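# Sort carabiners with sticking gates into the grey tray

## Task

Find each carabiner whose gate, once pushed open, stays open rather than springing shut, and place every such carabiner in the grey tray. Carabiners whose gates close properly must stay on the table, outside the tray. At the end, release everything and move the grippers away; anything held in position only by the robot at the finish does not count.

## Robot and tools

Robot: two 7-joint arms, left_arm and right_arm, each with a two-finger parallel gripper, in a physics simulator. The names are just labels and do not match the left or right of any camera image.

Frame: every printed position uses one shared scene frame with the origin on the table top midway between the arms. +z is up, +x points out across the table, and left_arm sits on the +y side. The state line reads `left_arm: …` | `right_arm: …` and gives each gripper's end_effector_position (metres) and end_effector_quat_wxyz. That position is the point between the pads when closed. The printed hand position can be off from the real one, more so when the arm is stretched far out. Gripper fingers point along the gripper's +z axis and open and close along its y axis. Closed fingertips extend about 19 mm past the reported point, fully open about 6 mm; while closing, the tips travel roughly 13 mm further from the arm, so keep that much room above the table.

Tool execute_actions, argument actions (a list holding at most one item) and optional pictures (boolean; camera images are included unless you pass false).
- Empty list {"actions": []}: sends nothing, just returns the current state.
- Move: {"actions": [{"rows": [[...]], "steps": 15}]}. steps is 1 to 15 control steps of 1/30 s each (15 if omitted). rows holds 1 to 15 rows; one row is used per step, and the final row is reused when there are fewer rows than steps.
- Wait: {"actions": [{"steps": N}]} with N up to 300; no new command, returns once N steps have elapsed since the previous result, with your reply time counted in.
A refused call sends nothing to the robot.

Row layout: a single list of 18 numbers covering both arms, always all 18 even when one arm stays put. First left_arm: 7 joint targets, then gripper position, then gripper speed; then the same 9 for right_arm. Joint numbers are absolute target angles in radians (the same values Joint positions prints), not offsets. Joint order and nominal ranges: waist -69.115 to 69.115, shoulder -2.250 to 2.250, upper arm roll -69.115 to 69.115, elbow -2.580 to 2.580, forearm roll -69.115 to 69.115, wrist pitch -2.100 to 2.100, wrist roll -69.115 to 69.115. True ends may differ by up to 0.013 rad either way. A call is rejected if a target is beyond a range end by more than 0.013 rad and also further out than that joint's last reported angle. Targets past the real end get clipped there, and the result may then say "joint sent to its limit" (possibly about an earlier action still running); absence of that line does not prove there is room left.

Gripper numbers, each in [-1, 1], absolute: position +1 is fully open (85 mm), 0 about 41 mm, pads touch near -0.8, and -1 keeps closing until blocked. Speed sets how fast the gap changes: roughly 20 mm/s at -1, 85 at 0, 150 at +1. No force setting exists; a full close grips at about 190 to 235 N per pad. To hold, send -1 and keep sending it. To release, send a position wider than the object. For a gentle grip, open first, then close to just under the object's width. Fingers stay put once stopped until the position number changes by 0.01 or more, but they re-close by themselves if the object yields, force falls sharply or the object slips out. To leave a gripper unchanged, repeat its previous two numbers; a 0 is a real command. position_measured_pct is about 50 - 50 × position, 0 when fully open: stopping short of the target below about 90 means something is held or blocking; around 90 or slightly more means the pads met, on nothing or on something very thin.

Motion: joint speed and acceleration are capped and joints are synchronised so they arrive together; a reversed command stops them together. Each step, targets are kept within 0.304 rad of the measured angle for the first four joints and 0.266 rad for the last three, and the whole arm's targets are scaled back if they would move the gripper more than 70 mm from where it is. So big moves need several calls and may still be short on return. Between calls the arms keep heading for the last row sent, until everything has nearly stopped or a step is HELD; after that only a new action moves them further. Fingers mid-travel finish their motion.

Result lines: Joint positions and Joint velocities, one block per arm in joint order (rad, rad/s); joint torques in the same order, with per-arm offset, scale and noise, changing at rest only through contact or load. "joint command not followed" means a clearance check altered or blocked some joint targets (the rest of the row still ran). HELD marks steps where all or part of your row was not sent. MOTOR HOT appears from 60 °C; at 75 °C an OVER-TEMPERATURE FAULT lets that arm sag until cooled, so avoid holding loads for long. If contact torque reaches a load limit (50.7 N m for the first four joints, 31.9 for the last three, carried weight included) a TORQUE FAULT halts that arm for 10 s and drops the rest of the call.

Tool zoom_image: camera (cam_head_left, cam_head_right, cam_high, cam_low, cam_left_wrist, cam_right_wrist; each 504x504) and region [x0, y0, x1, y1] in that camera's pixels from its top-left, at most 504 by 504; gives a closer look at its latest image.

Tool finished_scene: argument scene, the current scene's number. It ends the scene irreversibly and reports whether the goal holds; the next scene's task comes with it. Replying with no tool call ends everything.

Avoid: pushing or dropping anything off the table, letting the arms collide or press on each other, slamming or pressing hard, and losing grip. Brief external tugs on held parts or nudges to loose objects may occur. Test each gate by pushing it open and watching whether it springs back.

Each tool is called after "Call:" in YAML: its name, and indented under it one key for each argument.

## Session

Call:
execute_actions:
  actions: []

Scene clock: 0.00 s of 6000.00 s.
left_arm: end_effector_position=(+0.2078, -0.0524, +0.3747) position_measured_pct=0.0 end_effector_quat_wxyz=(+0.694, +0.269, -0.596, +0.302) | right_arm: end_effector_position=(+0.4690, -0.5217, +0.2227) position_measured_pct=0.0 end_effector_quat_wxyz=(+0.022, +0.914, +0.397, +0.080)
Joint positions: left_arm=[ 0.341  0.7   -0.014  1.95   1.296  1.888  2.059] | right_arm=[-0.155  0.41   0.454  1.68  -0.317  0.966 -0.205]
Joint velocities: left_arm=[-0.     0.     0.001  0.    -0.    -0.001 -0.   ] | right_arm=[ 0.    -0.     0.001 -0.     0.    -0.     0.   ]
Joint torques (N m, as the joint torque sensors report them, + toward a larger angle): no reading

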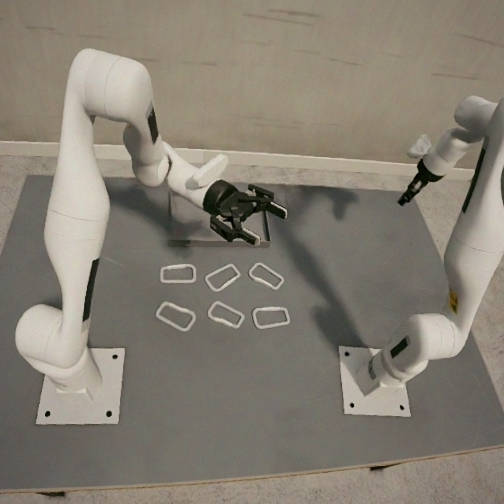

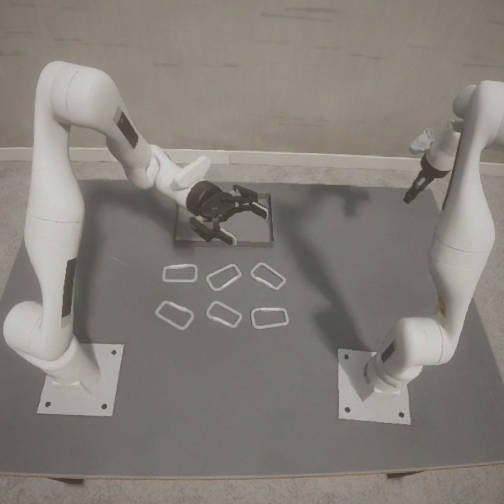

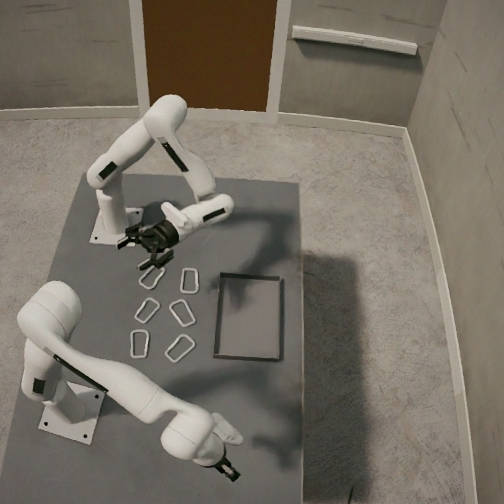

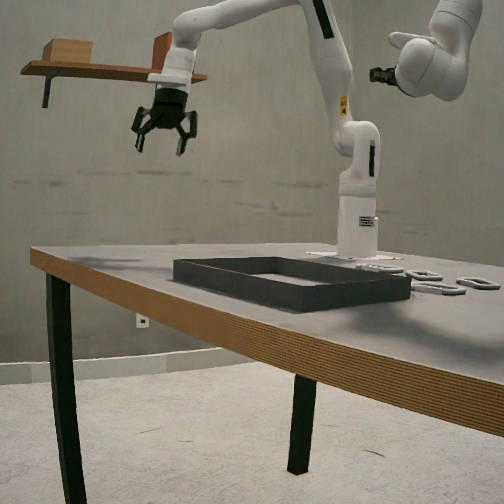

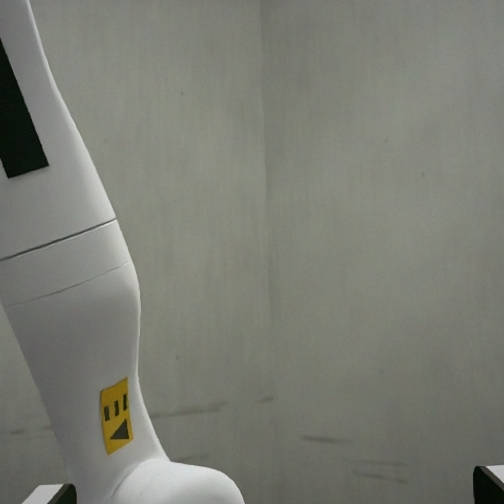

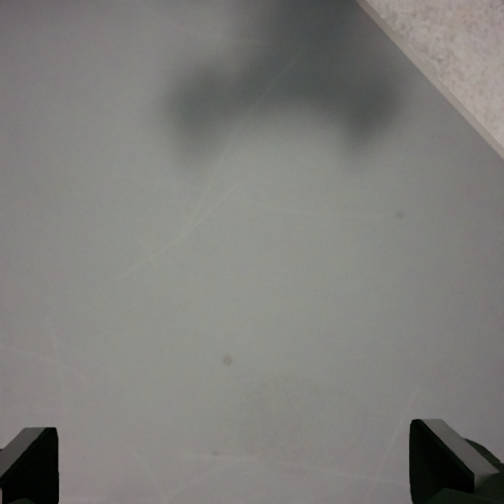

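Call:
execute_actions:
  actions:
    - {"rows":[[0.45,0.5,0,1.5,0,1.75,2.3,1,0,-0.155,0.41,0.454,1.68,-0.317,0.966,-0.205,1,0]],"steps":15}
  pictures: false

Call:
execute_actions:
  actions:
    - {"rows":[[0.6,0.4,0,1.3,0,1.7,2.4,1,0,-0.155,0.41,0.454,1.68,-0.317,0.966,-0.205,1,0]],"steps":15}
  pictures: false

Call:
execute_actions:
  actions:
    - {"rows":[[0.777,0.345,0,1.128,0,1.668,2.411,1,0,-0.155,0.41,0.454,1.68,-0.317,0.966,-0.205,1,0]],"steps":15}
  pictures: false

Call:
execute_actions:
  actions:
    - {"steps":30}

Scene clock: 7.57 s of 6000.00 s.
left_arm: end_effector_position=(+0.2174, -0.0398, +0.3560) position_measured_pct=0.0 end_effector_quat_wxyz=(-0.490, -0.173, +0.835, -0.181) | right_arm: end_effector_position=(+0.4690, -0.5215, +0.2225) position_measured_pct=0.0 end_effector_quat_wxyz=(+0.022, +0.914, +0.397, +0.080)
Joint positions: left_arm=[ 0.438  0.52  -0.001  1.558  0.88   1.763  2.278] | right_arm=[-0.155  0.41   0.454  1.68  -0.317  0.966 -0.205]
Joint velocities: left_arm=[ 0.079 -0.155  0.007 -0.474 -1.216 -0.101  0.174] | right_arm=[-0.002 -0.     0.    -0.     0.    -0.    -0.   ]
Joint torques (N m, as the joint torque sensors report them, + toward a larger angle): left_arm=[ -0.25 -15.41   0.9   -4.7    1.3    1.45  -0.13] | right_arm=[  0.41 -16.13   1.71  -8.24  -0.64  -0.79   0.06]
Steps of this call (steps 1 to 90: nothing new was sent; then 4.07 s passed at rest; steps 91 to 105: all 15 steps of this action). Readings (joint positions | what the end effector reports):
91: left_arm=[0.341 0.699 -0.014 1.949 1.295 1.887 2.060] | right_arm=[-0.155 0.410 0.454 1.680 -0.317 0.966 -0.205] | left_arm position_measured_pct=0.0 | right_arm position_measured_pct=0.0
92: left_arm=[0.344 0.695 -0.014 1.944 1.291 1.885 2.063] | right_arm=[-0.155 0.410 0.454 1.680 -0.317 0.966 -0.205] | left_arm position_measured_pct=0.0 | right_arm position_measured_pct=0.0
94: left_arm=[0.355 0.675 -0.013 1.917 1.268 1.873 2.084] | right_arm=[-0.155 0.410 0.454 1.680 -0.317 0.966 -0.205] | left_arm position_measured_pct=0.0 | right_arm position_measured_pct=0.0
98: left_arm=[0.396 0.600 -0.007 1.794 1.161 1.821 2.175] | right_arm=[-0.155 0.410 0.454 1.680 -0.317 0.966 -0.205] | left_arm position_measured_pct=0.0 | right_arm position_measured_pct=0.0
105: the state above

Scene clock: 8.07 s of 6000.00 s.
left_arm: end_effector_position=(+0.2909, +0.0300, +0.3375) position_measured_pct=0.0 end_effector_quat_wxyz=(-0.192, -0.108, +0.975, -0.012) | right_arm: end_effector_position=(+0.4690, -0.5215, +0.2225) position_measured_pct=0.0 end_effector_quat_wxyz=(+0.022, +0.914, +0.397, +0.080)
Joint positions: left_arm=[0.588 0.406 0.001 1.31  0.271 1.703 2.395] | right_arm=[-0.155  0.41   0.454  1.68  -0.317  0.966 -0.205]
Joint velocities: left_arm=[ 0.082 -0.048 -0.004 -0.08  -1.219 -0.023  0.044] | right_arm=[-0.002 -0.    -0.001  0.     0.     0.     0.   ]
Joint torques (N m, as the joint torque sensors report them, + toward a larger angle): left_arm=[ -0.31 -16.77   0.09  -7.76   0.55   0.78  -0.25] | right_arm=[  0.41 -16.18   1.67  -8.33  -0.7   -0.78   0.05]
Steps of this call (steps 1 to 15: all 15 steps of this action). Readings (joint positions | what the end effector reports):
1: left_arm=[0.441 0.515 -0.001 1.543 0.839 1.760 2.284] | right_arm=[-0.155 0.410 0.454 1.680 -0.317 0.966 -0.205] | left_arm position_measured_pct=0.0 | right_arm position_measured_pct=0.0
2: left_arm=[0.447 0.509 -0.001 1.526 0.799 1.755 2.290] | right_arm=[-0.155 0.410 0.454 1.680 -0.317 0.966 -0.205] | left_arm position_measured_pct=0.0 | right_arm position_measured_pct=0.0
4: left_arm=[0.470 0.488 -0.002 1.476 0.717 1.744 2.312] | right_arm=[-0.155 0.410 0.454 1.680 -0.317 0.966 -0.205] | left_arm position_measured_pct=0.0 | right_arm position_measured_pct=0.0
8: left_arm=[0.542 0.436 0.001 1.365 0.555 1.717 2.365] | right_arm=[-0.155 0.410 0.454 1.680 -0.317 0.966 -0.205] | left_arm position_measured_pct=0.0 | right_arm position_measured_pct=0.0
15: the state above

Scene clock: 8.57 s of 6000.00 s.
left_arm: end_effector_position=(+0.3312, +0.0014, +0.4002) position_measured_pct=0.0 end_effector_quat_wxyz=(+0.000, -0.025, +1.000, -0.000) | right_arm: end_effector_position=(+0.4690, -0.5215, +0.2225) position_measured_pct=0.0 end_effector_quat_wxyz=(+0.022, +0.914, +0.397, +0.080)
Joint positions: left_arm=[ 0.773  0.345  0.     1.128 -0.     1.668  2.411] | right_arm=[-0.155  0.41   0.454  1.68  -0.317  0.966 -0.205]
Joint velocities: left_arm=[ 0.035 -0.    -0.006 -0.002 -0.001 -0.    -0.   ] | right_arm=[-0.001  0.    -0.    -0.     0.001 -0.     0.   ]
Joint torques (N m, as the joint torque sensors report them, + toward a larger angle): left_arm=[ -0.07 -16.51   0.1   -9.02  -0.05   0.16  -0.31] | right_arm=[  0.4  -16.27   1.73  -8.28  -0.71  -0.69   0.1 ]
Steps of this call (steps 1 to 15: all 15 steps of this action). Readings (joint positions | what the end effector reports):
1: left_arm=[0.591 0.405 0.000 1.308 0.230 1.702 2.396] | right_arm=[-0.155 0.410 0.454 1.680 -0.317 0.966 -0.205] | left_arm position_measured_pct=0.0 | right_arm position_measured_pct=0.0
2: left_arm=[0.599 0.402 -0.001 1.302 0.189 1.701 2.397] | right_arm=[-0.155 0.410 0.454 1.680 -0.317 0.966 -0.205] | left_arm position_measured_pct=0.0 | right_arm position_measured_pct=0.0
4: left_arm=[0.629 0.393 -0.003 1.276 0.113 1.696 2.402] | right_arm=[-0.155 0.410 0.454 1.680 -0.317 0.966 -0.205] | left_arm position_measured_pct=0.0 | right_arm position_measured_pct=0.0
8: left_arm=[0.727 0.361 0.000 1.178 0.030 1.677 2.408] | right_arm=[-0.155 0.410 0.454 1.680 -0.317 0.966 -0.205] | left_arm position_measured_pct=0.0 | right_arm position_measured_pct=0.0
15: the state above

Scene clock: 9.57 s of 6000.00 s.
left_arm: end_effector_position=(+0.3298, +0.0002, +0.4002) position_measured_pct=0.0 end_effector_quat_wxyz=(+0.000, -0.023, +1.000, -0.000) | right_arm: end_effector_position=(+0.4690, -0.5215, +0.2225) position_measured_pct=0.0 end_effector_quat_wxyz=(+0.022, +0.914, +0.397, +0.080)
Joint positions: left_arm=[ 0.777  0.345 -0.     1.128  0.     1.668  2.411] | right_arm=[-0.155  0.41   0.454  1.68  -0.317  0.966 -0.205]
Joint velocities: left_arm=[ 0. -0.  0. -0. -0. -0.  0.] | right_arm=[-0.001 -0.     0.001  0.    -0.     0.001  0.   ]
Joint torques (N m, as the joint torque sensors report them, + toward a larger angle): left_arm=[  0.   -16.63   0.21  -8.55   0.02   0.03  -0.25] | right_arm=[  0.34 -16.34   1.75  -8.21  -0.73  -0.75   0.06]
Steps of this call (steps 1 to 15: the robot went on to your last target; steps 16 to 30: nothing new was sent). Readings (joint positions | what the end effector reports):
1: left_arm=[0.774 0.345 0.000 1.128 -0.000 1.668 2.411] | right_arm=[-0.155 0.410 0.454 1.680 -0.317 0.966 -0.205] | left_arm position_measured_pct=0.0 | right_arm position_measured_pct=0.0
2: left_arm=[0.775 0.345 0.000 1.128 0.000 1.668 2.411] | right_arm=[-0.155 0.410 0.454 1.680 -0.317 0.966 -0.205] | left_arm position_measured_pct=0.0 | right_arm position_measured_pct=0.0
4: left_arm=[0.776 0.345 0.000 1.128 0.000 1.668 2.411] | right_arm=[-0.155 0.410 0.454 1.680 -0.317 0.966 -0.205] | left_arm position_measured_pct=0.0 | right_arm position_measured_pct=0.0
8: left_arm=[0.777 0.345 0.000 1.128 0.000 1.668 2.411] | right_arm=[-0.155 0.410 0.454 1.680 -0.317 0.966 -0.205] | left_arm position_measured_pct=0.0 | right_arm position_measured_pct=0.0
30: the state above
All arms were judged still, so your last target was given up. Only a new action makes them travel on or press farther. Fingers that are still opening or closing keep moving.

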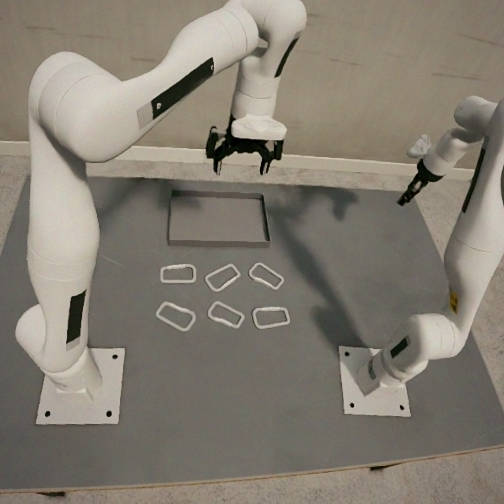

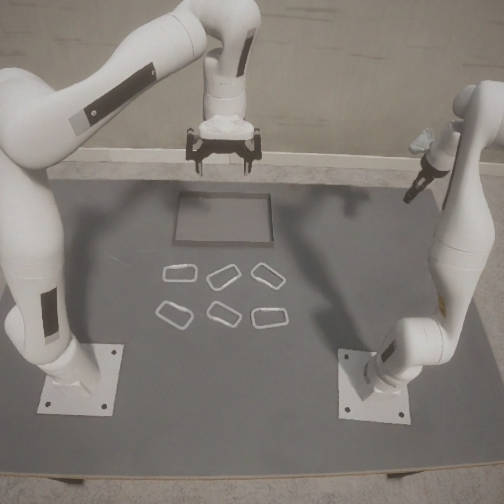

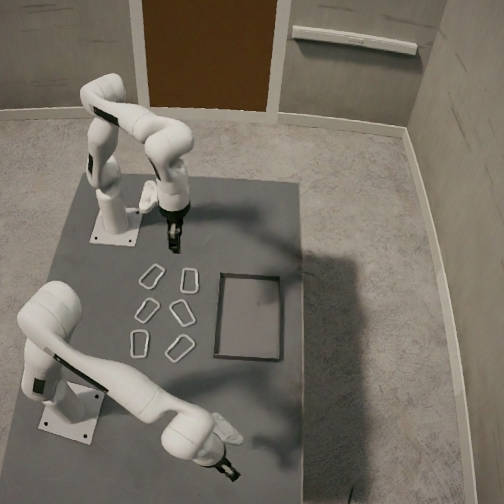

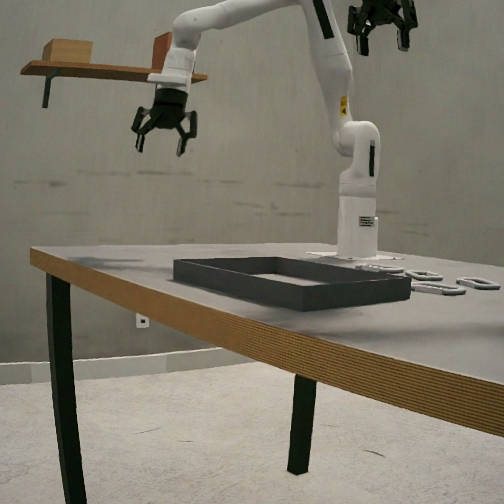

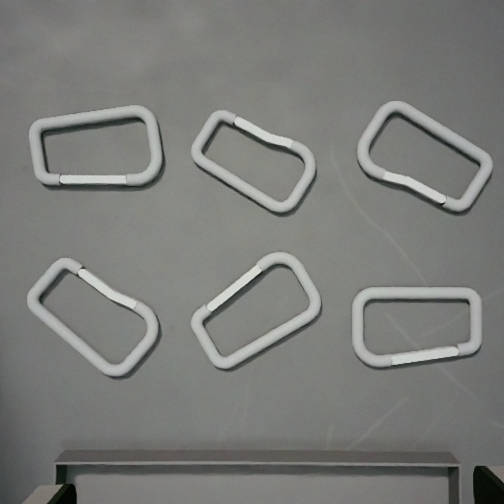

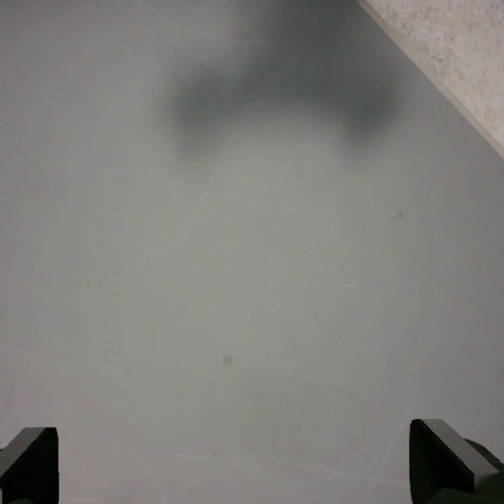

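Call:
execute_actions:
  actions:
    - {"rows":[[0.825,0.47,0,1.193,0,1.478,2.67,0.5,0,-0.155,0.41,0.454,1.68,-0.317,0.966,-0.205,1,0]],"steps":7}
  pictures: false

Call:
execute_actions:
  actions:
    - {"rows":[[0.873,0.595,0,1.258,0,1.289,2.92,0.5,0,-0.155,0.41,0.454,1.68,-0.317,0.966,-0.205,1,0]],"steps":7}
  pictures: false

Call:
execute_actions:
  actions:
    - {"rows":[[0.92,0.72,0,1.323,0,1.099,3.17,0.5,0,-0.155,0.41,0.454,1.68,-0.317,0.966,-0.205,1,0]],"steps":7}
  pictures: false

Call:
execute_actions:
  actions:
    - {"rows":[[0.968,0.8446,0,1.3874,0,0.9096,3.425,0.5,0,-0.155,0.41,0.454,1.68,-0.317,0.966,-0.205,1,0]],"steps":15}
  pictures: false

Call:
execute_actions:
  actions:
    - {"steps":8}

Scene clock: 28.20 s of 6000.00 s.
left_arm: end_effector_position=(+0.3418, -0.0360, +0.3445) position_measured_pct=13.1 end_effector_quat_wxyz=(-0.000, -0.095, +0.995, +0.000) | right_arm: end_effector_position=(+0.4690, -0.5215, +0.2225) position_measured_pct=0.0 end_effector_quat_wxyz=(+0.022, +0.914, +0.397, +0.080)
Joint positions: left_arm=[ 0.811  0.433 -0.     1.173  0.     1.536  2.59 ] | right_arm=[-0.155  0.41   0.454  1.68  -0.317  0.966 -0.205]
Joint velocities: left_arm=[ 0.176  0.51   0.013  0.291  0.008 -0.804  1.096] | right_arm=[-0.    -0.     0.001  0.    -0.001 -0.     0.   ]
Joint torques (N m, as the joint torque sensors report them, + toward a larger angle): left_arm=[ -0.53 -20.74   0.16  -9.38  -0.02  -0.02  -0.36] | right_arm=[  0.56 -16.15   1.82  -8.19  -0.61  -0.74   0.02]
Steps of this call (steps 1 to 90: nothing new was sent; then 15.40 s passed at rest; steps 91 to 97: all 7 steps of this action). Readings (joint positions | what the end effector reports):
91: left_arm=[0.778 0.346 -0.000 1.128 -0.000 1.667 2.413] | right_arm=[-0.155 0.410 0.454 1.680 -0.317 0.966 -0.205] | left_arm position_measured_pct=0.0 | right_arm position_measured_pct=0.0
92: left_arm=[0.780 0.351 -0.000 1.130 -0.000 1.660 2.422] | right_arm=[-0.155 0.410 0.454 1.680 -0.317 0.966 -0.205] | left_arm position_measured_pct=0.8 | right_arm position_measured_pct=0.0
94: left_arm=[0.791 0.377 -0.001 1.142 -0.001 1.623 2.473] | right_arm=[-0.155 0.410 0.454 1.680 -0.317 0.966 -0.205] | left_arm position_measured_pct=4.8 | right_arm position_measured_pct=0.0
97: the state above

Scene clock: 28.43 s of 6000.00 s.
left_arm: end_effector_position=(+0.3482, -0.0813, +0.2572) position_measured_pct=25.0 end_effector_quat_wxyz=(-0.000, -0.199, +0.980, -0.000) | right_arm: end_effector_position=(+0.4690, -0.5215, +0.2225) position_measured_pct=0.0 end_effector_quat_wxyz=(+0.022, +0.914, +0.397, +0.080)
Joint positions: left_arm=[0.86  0.562 0.    1.241 0.    1.339 2.849] | right_arm=[-0.155  0.41   0.454  1.68  -0.317  0.966 -0.205]
Joint velocities: left_arm=[ 0.166  0.456  0.007  0.258  0.004 -0.708  1.013] | right_arm=[ 0.001  0.     0.     0.     0.001  0.001 -0.   ]
Joint torques (N m, as the joint torque sensors report them, + toward a larger angle): left_arm=[ -0.76 -24.64   0.23  -9.77  -0.05   0.23  -0.38] | right_arm=[  0.43 -16.17   1.7   -8.27  -0.62  -0.77   0.09]
Steps of this call (steps 1 to 7: all 7 steps of this action). Readings (joint positions | what the end effector reports):
1: left_arm=[0.817 0.450 0.000 1.182 0.000 1.510 2.624] | right_arm=[-0.155 0.410 0.454 1.680 -0.317 0.966 -0.205] | left_arm position_measured_pct=16.3 | right_arm position_measured_pct=0.0
2: left_arm=[0.825 0.468 -0.000 1.191 -0.000 1.482 2.657] | right_arm=[-0.155 0.410 0.454 1.680 -0.317 0.966 -0.205] | left_arm position_measured_pct=19.0 | right_arm position_measured_pct=0.0
4: left_arm=[0.840 0.508 -0.000 1.212 -0.000 1.422 2.732] | right_arm=[-0.155 0.410 0.454 1.680 -0.317 0.966 -0.205] | left_arm position_measured_pct=23.4 | right_arm position_measured_pct=0.0
7: the state above

Scene clock: 28.67 s of 6000.00 s.
left_arm: end_effector_position=(+0.3417, -0.1152, +0.1681) position_measured_pct=25.0 end_effector_quat_wxyz=(-0.000, -0.300, +0.954, -0.000) | right_arm: end_effector_position=(+0.4690, -0.5215, +0.2225) position_measured_pct=0.0 end_effector_quat_wxyz=(+0.022, +0.914, +0.397, +0.080)
Joint positions: left_arm=[0.908 0.69  0.    1.307 0.    1.145 3.106] | right_arm=[-0.155  0.41   0.454  1.68  -0.317  0.966 -0.205]
Joint velocities: left_arm=[ 0.159  0.439  0.009  0.246  0.006 -0.682  0.972] | right_arm=[ 0.002  0.    -0.001  0.    -0.001 -0.001  0.   ]
Joint torques (N m, as the joint torque sensors report them, + toward a larger angle): left_arm=[ -1.06 -27.01   0.15  -9.02  -0.15   0.18   0.09] | right_arm=[  0.39 -16.26   1.62  -8.22  -0.61  -0.77   0.12]
Steps of this call (steps 1 to 7: all 7 steps of this action). Readings (joint positions | what the end effector reports):
1: left_arm=[0.866 0.577 0.000 1.249 0.000 1.316 2.881] | right_arm=[-0.155 0.410 0.454 1.680 -0.317 0.966 -0.205] | left_arm position_measured_pct=25.0 | right_arm position_measured_pct=0.0
2: left_arm=[0.873 0.595 -0.000 1.258 -0.000 1.288 2.913] | right_arm=[-0.155 0.410 0.454 1.680 -0.317 0.966 -0.205] | left_arm position_measured_pct=25.0 | right_arm position_measured_pct=0.0
4: left_arm=[0.888 0.636 -0.000 1.278 -0.000 1.228 2.989] | right_arm=[-0.155 0.410 0.454 1.680 -0.317 0.966 -0.205] | left_arm position_measured_pct=25.0 | right_arm position_measured_pct=0.0
7: the state above

Scene clock: 29.17 s of 6000.00 s.
left_arm: end_effector_position=(+0.3192, -0.1403, +0.0604) position_measured_pct=25.0 end_effector_quat_wxyz=(+0.000, -0.421, +0.907, -0.000) | right_arm: end_effector_position=(+0.4690, -0.5215, +0.2225) position_measured_pct=0.0 end_effector_quat_wxyz=(+0.022, +0.914, +0.397, +0.080)
Joint positions: left_arm=[ 0.967  0.844  0.     1.387 -0.     0.91   3.425] | right_arm=[-0.155  0.41   0.454  1.68  -0.317  0.966 -0.205]
Joint velocities: left_arm=[ 0.005  0.009  0.     0.     0.001 -0.     0.   ] | right_arm=[ 0.    -0.    -0.001 -0.    -0.     0.     0.   ]
Joint torques (N m, as the joint torque sensors report them, + toward a larger angle): left_arm=[  0.07 -23.27   0.46  -6.82   0.13  -0.03  -0.36] | right_arm=[  0.5  -16.14   1.76  -8.32  -0.64  -0.7    0.09]
Steps of this call (steps 1 to 15: all 15 steps of this action). Readings (joint positions | what the end effector reports):
1: left_arm=[0.914 0.704 0.000 1.315 0.000 1.123 3.136] | right_arm=[-0.155 0.410 0.454 1.680 -0.317 0.966 -0.205] | left_arm position_measured_pct=25.0 | right_arm position_measured_pct=0.0
2: left_arm=[0.921 0.722 -0.000 1.324 -0.000 1.096 3.168] | right_arm=[-0.155 0.410 0.454 1.680 -0.317 0.966 -0.205] | left_arm position_measured_pct=25.0 | right_arm position_measured_pct=0.0
4: left_arm=[0.936 0.762 -0.000 1.344 -0.000 1.035 3.246] | right_arm=[-0.155 0.410 0.454 1.680 -0.317 0.966 -0.205] | left_arm position_measured_pct=25.0 | right_arm position_measured_pct=0.0
8: left_arm=[0.961 0.828 0.001 1.380 0.000 0.934 3.391] | right_arm=[-0.155 0.410 0.454 1.680 -0.317 0.966 -0.205] | left_arm position_measured_pct=25.0 | right_arm position_measured_pct=0.0
15: the state above

Scene clock: 29.43 s of 6000.00 s.
left_arm: end_effector_position=(+0.3188, -0.1403, +0.0599) position_measured_pct=25.0 end_effector_quat_wxyz=(-0.000, -0.421, +0.907, -0.000) | right_arm: end_effector_position=(+0.4690, -0.5215, +0.2225) position_measured_pct=0.0 end_effector_quat_wxyz=(+0.022, +0.914, +0.397, +0.080)
Joint positions: left_arm=[0.968 0.845 0.    1.387 0.    0.91  3.425] | right_arm=[-0.155  0.41   0.454  1.68  -0.317  0.966 -0.205]
Joint velocities: left_arm=[ 0.001  0.001  0.001 -0.001  0.001  0.    -0.001] | right_arm=[ 0.001 -0.     0.    -0.     0.001 -0.001 -0.   ]
Joint torques (N m, as the joint torque sensors report them, + toward a larger angle): left_arm=[  0.08 -23.19   0.39  -7.18  -0.09   0.21  -0.36] | right_arm=[  0.49 -16.14   1.86  -8.19  -0.69  -0.75   0.1 ]
Steps of this call (steps 1 to 8: the robot went on to your last target). Readings (joint positions | what the end effector reports):
1: left_arm=[0.968 0.844 -0.000 1.387 -0.000 0.910 3.425] | right_arm=[-0.155 0.410 0.454 1.680 -0.317 0.966 -0.205] | left_arm position_measured_pct=25.0 | right_arm position_measured_pct=0.0
2: left_arm=[0.968 0.844 0.000 1.387 0.000 0.910 3.425] | right_arm=[-0.155 0.410 0.454 1.680 -0.317 0.966 -0.205] | left_arm position_measured_pct=25.0 | right_arm position_measured_pct=0.0
4: left_arm=[0.968 0.844 0.000 1.387 0.000 0.910 3.425] | right_arm=[-0.155 0.410 0.454 1.680 -0.317 0.966 -0.205] | left_arm position_measured_pct=25.0 | right_arm position_measured_pct=0.0
8: the state above

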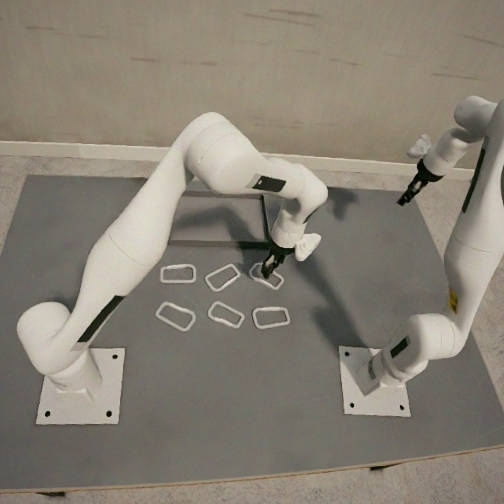

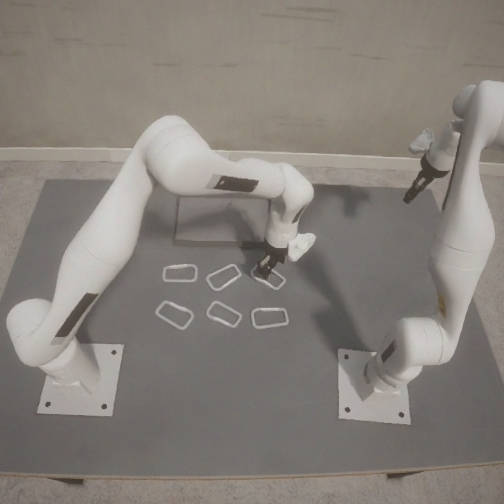

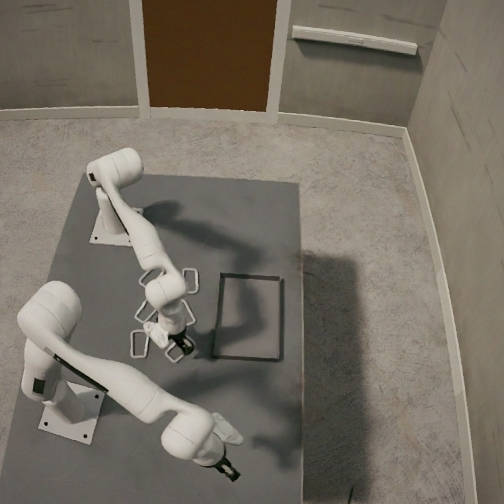

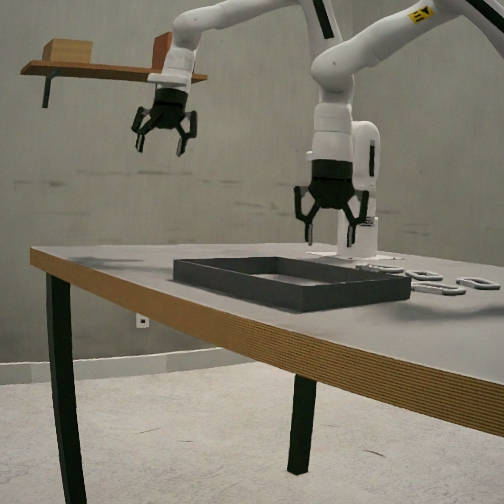

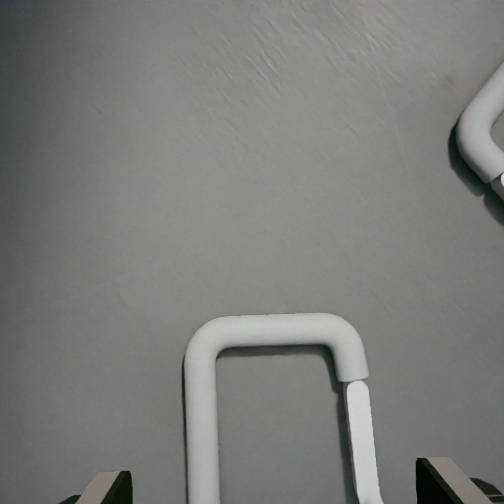

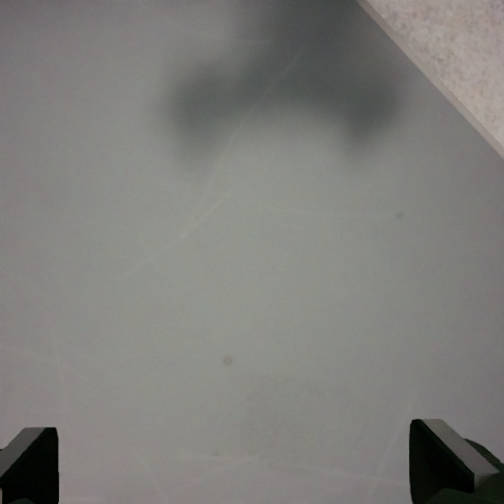

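Call:
execute_actions:
  actions:
    - {"rows":[[0.968,0.9077,0,1.4081,0,0.8258,3.425,0.55,0,-0.155,0.41,0.454,1.68,-0.317,0.966,-0.205,1,0]],"steps":12}
  pictures: false

Call:
execute_actions:
  actions:
    - {"rows":[[0.968,0.9077,0,1.4081,0,0.8258,3.425,0.03,-0.3,-0.155,0.41,0.454,1.68,-0.317,0.966,-0.205,1,0]],"steps":15}

Call:
execute_actions:
  actions:
    - {"rows":[[0.968,0.9077,0,1.4081,0,0.8258,3.425,0.55,0,-0.155,0.41,0.454,1.68,-0.317,0.966,-0.205,1,0]],"steps":10}
  pictures: false

Call:
execute_actions:
  actions:
    - {"rows":[[0.968,0.8446,0,1.3874,0,0.9096,3.425,0.55,0,-0.155,0.41,0.454,1.68,-0.317,0.966,-0.205,1,0]],"steps":10}

Scene clock: 36.27 s of 6000.00 s.
left_arm: end_effector_position=(+0.3188, -0.1404, +0.0198) position_measured_pct=22.2 end_effector_quat_wxyz=(+0.000, -0.421, +0.907, -0.000) | right_arm: end_effector_position=(+0.4690, -0.5215, +0.2225) position_measured_pct=0.0 end_effector_quat_wxyz=(+0.022, +0.914, +0.397, +0.080)
Joint positions: left_arm=[ 0.968  0.907 -0.     1.408  0.     0.826  3.425] | right_arm=[-0.155  0.41   0.454  1.68  -0.317  0.966 -0.205]
Joint velocities: left_arm=[ 0.001  0.007  0.001 -0.    -0.001 -0.     0.001] | right_arm=[-0.    -0.     0.     0.     0.002  0.001  0.   ]
Joint torques (N m, as the joint torque sensors report them, + toward a larger angle): left_arm=[ -0.2  -23.82   0.81  -6.62   0.07   0.12  -0.27] | right_arm=[  0.35 -16.09   1.75  -8.27  -0.59  -0.75   0.1 ]
Steps of this call (steps 1 to 15: the robot went on to your last target; steps 16 to 90: nothing new was sent; then 3.43 s passed at rest; steps 91 to 102: all 12 steps of this action). Readings (joint positions | what the end effector reports):
91: left_arm=[0.968 0.846 0.000 1.388 -0.000 0.908 3.425] | right_arm=[-0.155 0.410 0.454 1.680 -0.317 0.966 -0.205] | left_arm position_measured_pct=25.0 | right_arm position_measured_pct=0.0
92: left_arm=[0.968 0.851 0.000 1.389 0.000 0.902 3.425] | right_arm=[-0.155 0.410 0.454 1.680 -0.317 0.966 -0.205] | left_arm position_measured_pct=24.6 | right_arm position_measured_pct=0.0
94: left_arm=[0.968 0.878 0.000 1.396 0.000 0.867 3.425] | right_arm=[-0.155 0.410 0.454 1.680 -0.317 0.966 -0.205] | left_arm position_measured_pct=23.0 | right_arm position_measured_pct=0.0
98: left_arm=[0.968 0.906 -0.000 1.409 -0.000 0.828 3.425] | right_arm=[-0.155 0.410 0.454 1.680 -0.317 0.966 -0.205] | left_arm position_measured_pct=22.2 | right_arm position_measured_pct=0.0
102: the state above

Scene clock: 36.77 s of 6000.00 s.
left_arm: end_effector_position=(+0.3205, -0.1414, +0.0217) position_measured_pct=46.8 end_effector_quat_wxyz=(+0.001, -0.421, +0.907, -0.003) | right_arm: end_effector_position=(+0.4690, -0.5215, +0.2225) position_measured_pct=0.0 end_effector_quat_wxyz=(+0.022, +0.914, +0.397, +0.080)
Joint positions: left_arm=[ 0.968  0.904 -0.001  1.406 -0.001  0.826  3.425] | right_arm=[-0.155  0.41   0.454  1.68  -0.317  0.966 -0.205]
Joint velocities: left_arm=[-0.004 -0.015 -0.006  0.002 -0.004  0.015  0.   ] | right_arm=[ 0.    -0.    -0.    -0.    -0.002 -0.001 -0.   ]
Joint torques (N m, as the joint torque sensors report them, + toward a larger angle): left_arm=[  0.79 -20.04   1.14  -5.63   0.04   0.01  -0.18] | right_arm=[  0.52 -16.06   1.79  -8.02  -0.65  -0.76   0.1 ]
Steps of this call (steps 1 to 15: all 15 steps of this action). Readings (joint positions | what the end effector reports):
1: left_arm=[0.968 0.907 0.000 1.408 0.000 0.826 3.425] | right_arm=[-0.155 0.410 0.454 1.680 -0.317 0.966 -0.205] | left_arm position_measured_pct=22.2 | right_arm position_measured_pct=0.0
2: left_arm=[0.968 0.907 0.000 1.408 0.000 0.826 3.425] | right_arm=[-0.155 0.410 0.454 1.680 -0.317 0.966 -0.205] | left_arm position_measured_pct=23.0 | right_arm position_measured_pct=0.0
4: left_arm=[0.968 0.907 0.000 1.408 0.000 0.826 3.425] | right_arm=[-0.155 0.410 0.454 1.680 -0.317 0.966 -0.205] | left_arm position_measured_pct=26.2 | right_arm position_measured_pct=0.0
8: left_arm=[0.968 0.908 0.000 1.408 0.000 0.826 3.425] | right_arm=[-0.155 0.410 0.454 1.680 -0.317 0.966 -0.205] | left_arm position_measured_pct=34.9 | right_arm position_measured_pct=0.0
15: the state above

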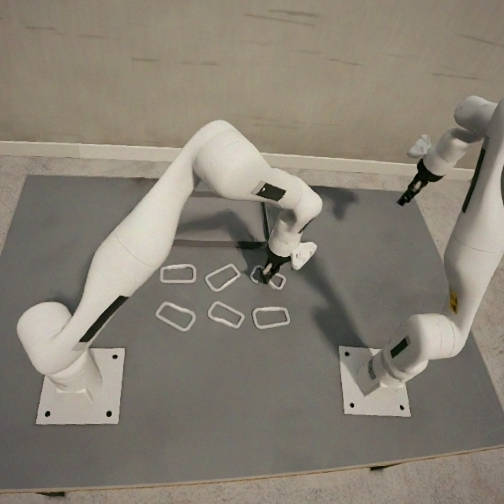

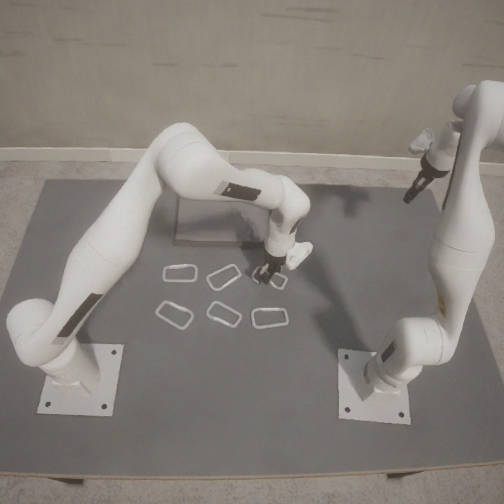

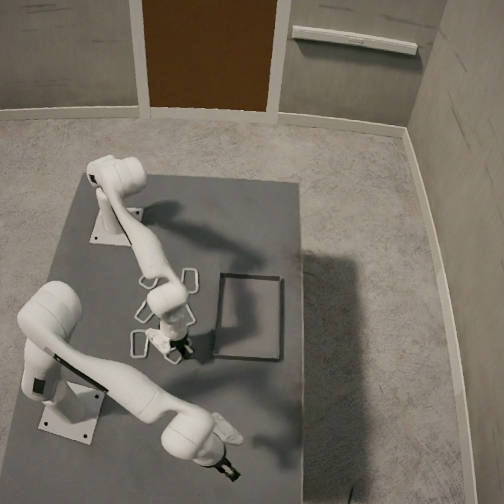

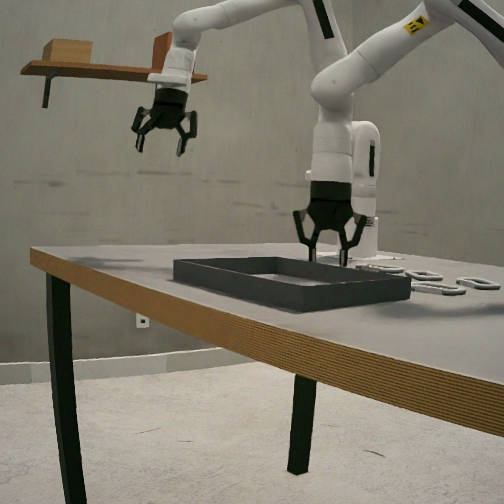

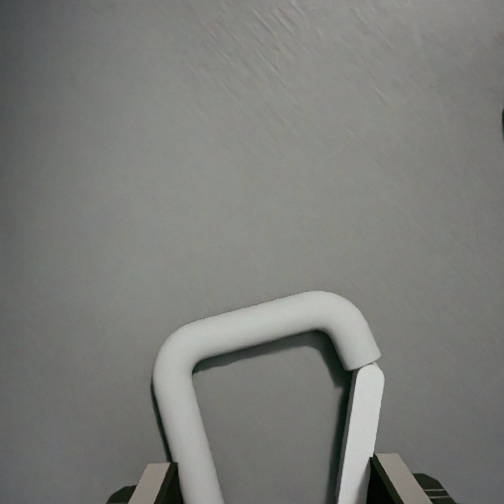

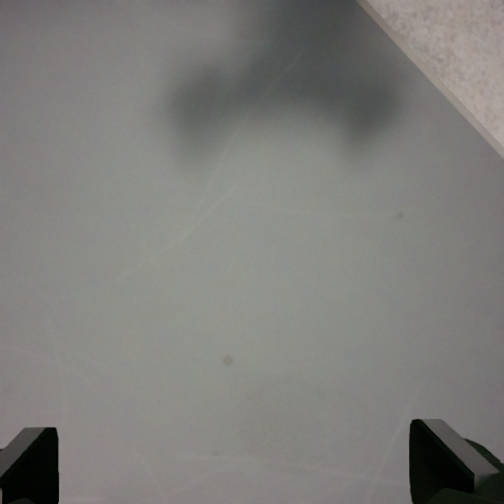

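Scene clock: 37.10 s of 6000.00 s.
left_arm: end_effector_position=(+0.3189, -0.1404, +0.0197) position_measured_pct=25.8 end_effector_quat_wxyz=(+0.000, -0.421, +0.907, -0.000) | right_arm: end_effector_position=(+0.4690, -0.5215, +0.2225) position_measured_pct=0.0 end_effector_quat_wxyz=(+0.022, +0.914, +0.397, +0.080)
Joint positions: left_arm=[0.968 0.907 0.    1.408 0.    0.826 3.425] | right_arm=[-0.155  0.41   0.454  1.68  -0.317  0.966 -0.205]
Joint velocities: left_arm=[ 0.001  0.006 -0.     0.002  0.    -0.002 -0.001] | right_arm=[ 0.001 -0.     0.001 -0.     0.002  0.    -0.   ]
Joint torques (N m, as the joint torque sensors report them, + toward a larger angle): left_arm=[ -0.23 -24.05   0.55  -6.33  -0.03   0.08  -0.03] | right_arm=[  0.54 -16.33   1.72  -8.25  -0.73  -0.74   0.11]
Steps of this call (steps 1 to 10: all 10 steps of this action). Readings (joint positions | what the end effector reports):
1: left_arm=[0.967 0.904 -0.001 1.406 -0.001 0.826 3.425] | right_arm=[-0.155 0.410 0.454 1.680 -0.317 0.966 -0.205] | left_arm position_measured_pct=47.2 | right_arm position_measured_pct=0.0
2: left_arm=[0.967 0.904 -0.001 1.407 -0.000 0.826 3.425] | right_arm=[-0.155 0.410 0.454 1.680 -0.317 0.966 -0.205] | left_arm position_measured_pct=46.8 | right_arm position_measured_pct=0.0
4: left_arm=[0.967 0.904 -0.000 1.407 -0.000 0.826 3.425] | right_arm=[-0.155 0.410 0.454 1.680 -0.317 0.966 -0.205] | left_arm position_measured_pct=42.5 | right_arm position_measured_pct=0.0
8: left_arm=[0.968 0.906 0.000 1.408 0.000 0.826 3.425] | right_arm=[-0.155 0.410 0.454 1.680 -0.317 0.966 -0.205] | left_arm position_measured_pct=31.3 | right_arm position_measured_pct=0.0
10: the state above

Scene clock: 37.43 s of 6000.00 s.
left_arm: end_effector_position=(+0.3187, -0.1403, +0.0592) position_measured_pct=22.2 end_effector_quat_wxyz=(-0.000, -0.421, +0.907, +0.000) | right_arm: end_effector_position=(+0.4690, -0.5215, +0.2225) position_measured_pct=0.0 end_effector_quat_wxyz=(+0.022, +0.914, +0.397, +0.080)
Joint positions: left_arm=[0.968 0.846 0.    1.387 0.    0.909 3.425] | right_arm=[-0.155  0.41   0.454  1.68  -0.317  0.966 -0.205]
Joint velocities: left_arm=[-0.    -0.011 -0.     0.005  0.001  0.008 -0.   ] | right_arm=[ 0.001 -0.    -0.    -0.     0.     0.     0.   ]
Joint torques (N m, as the joint torque sensors report them, + toward a larger angle): left_arm=[  0.23 -24.05   0.36  -7.49  -0.07   0.02  -0.3 ] | right_arm=[  0.37 -16.08   1.77  -8.13  -0.72  -0.79   0.06]
Steps of this call (steps 1 to 10: all 10 steps of this action). Readings (joint positions | what the end effector reports):
1: left_arm=[0.968 0.906 0.000 1.408 0.000 0.827 3.425] | right_arm=[-0.155 0.410 0.454 1.680 -0.317 0.966 -0.205] | left_arm position_measured_pct=24.2 | right_arm position_measured_pct=0.0
2: left_arm=[0.968 0.901 -0.000 1.407 -0.000 0.834 3.425] | right_arm=[-0.155 0.410 0.454 1.680 -0.317 0.966 -0.205] | left_arm position_measured_pct=23.4 | right_arm position_measured_pct=0.0
4: left_arm=[0.968 0.874 -0.000 1.399 -0.000 0.868 3.425] | right_arm=[-0.155 0.410 0.454 1.680 -0.317 0.966 -0.205] | left_arm position_measured_pct=22.6 | right_arm position_measured_pct=0.0
8: left_arm=[0.968 0.847 0.000 1.386 0.000 0.908 3.425] | right_arm=[-0.155 0.410 0.454 1.680 -0.317 0.966 -0.205] | left_arm position_measured_pct=22.2 | right_arm position_measured_pct=0.0
10: the state above

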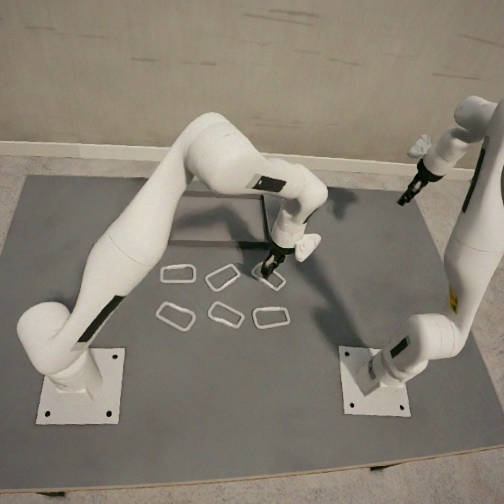

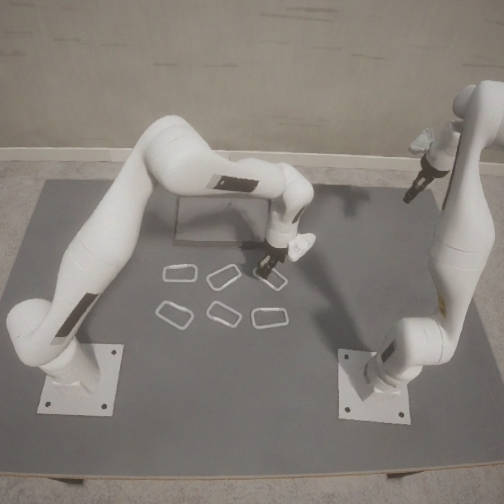

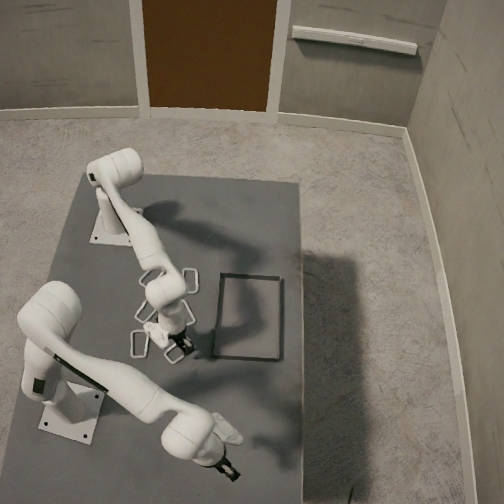

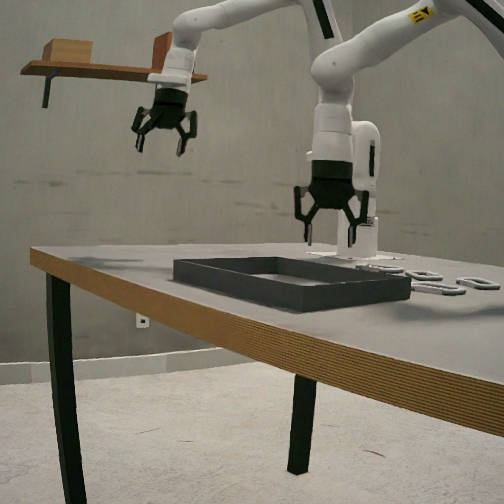

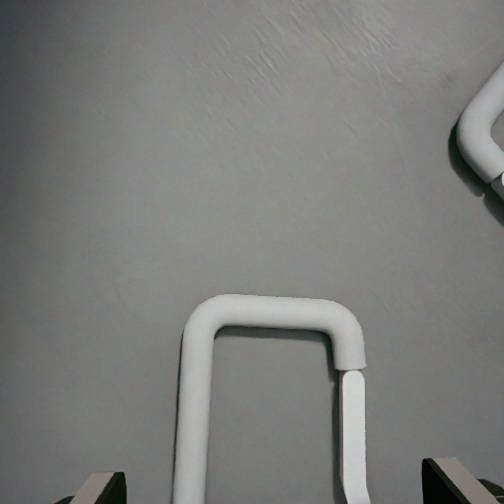

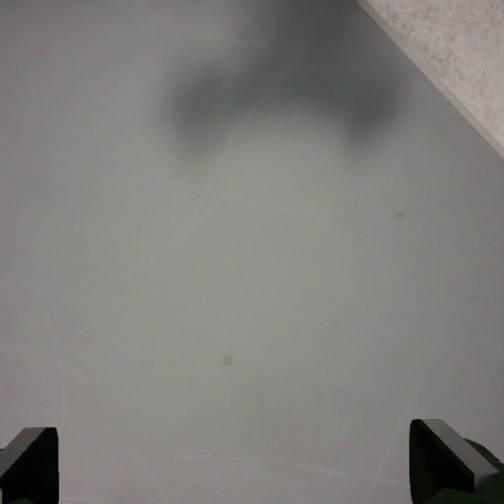

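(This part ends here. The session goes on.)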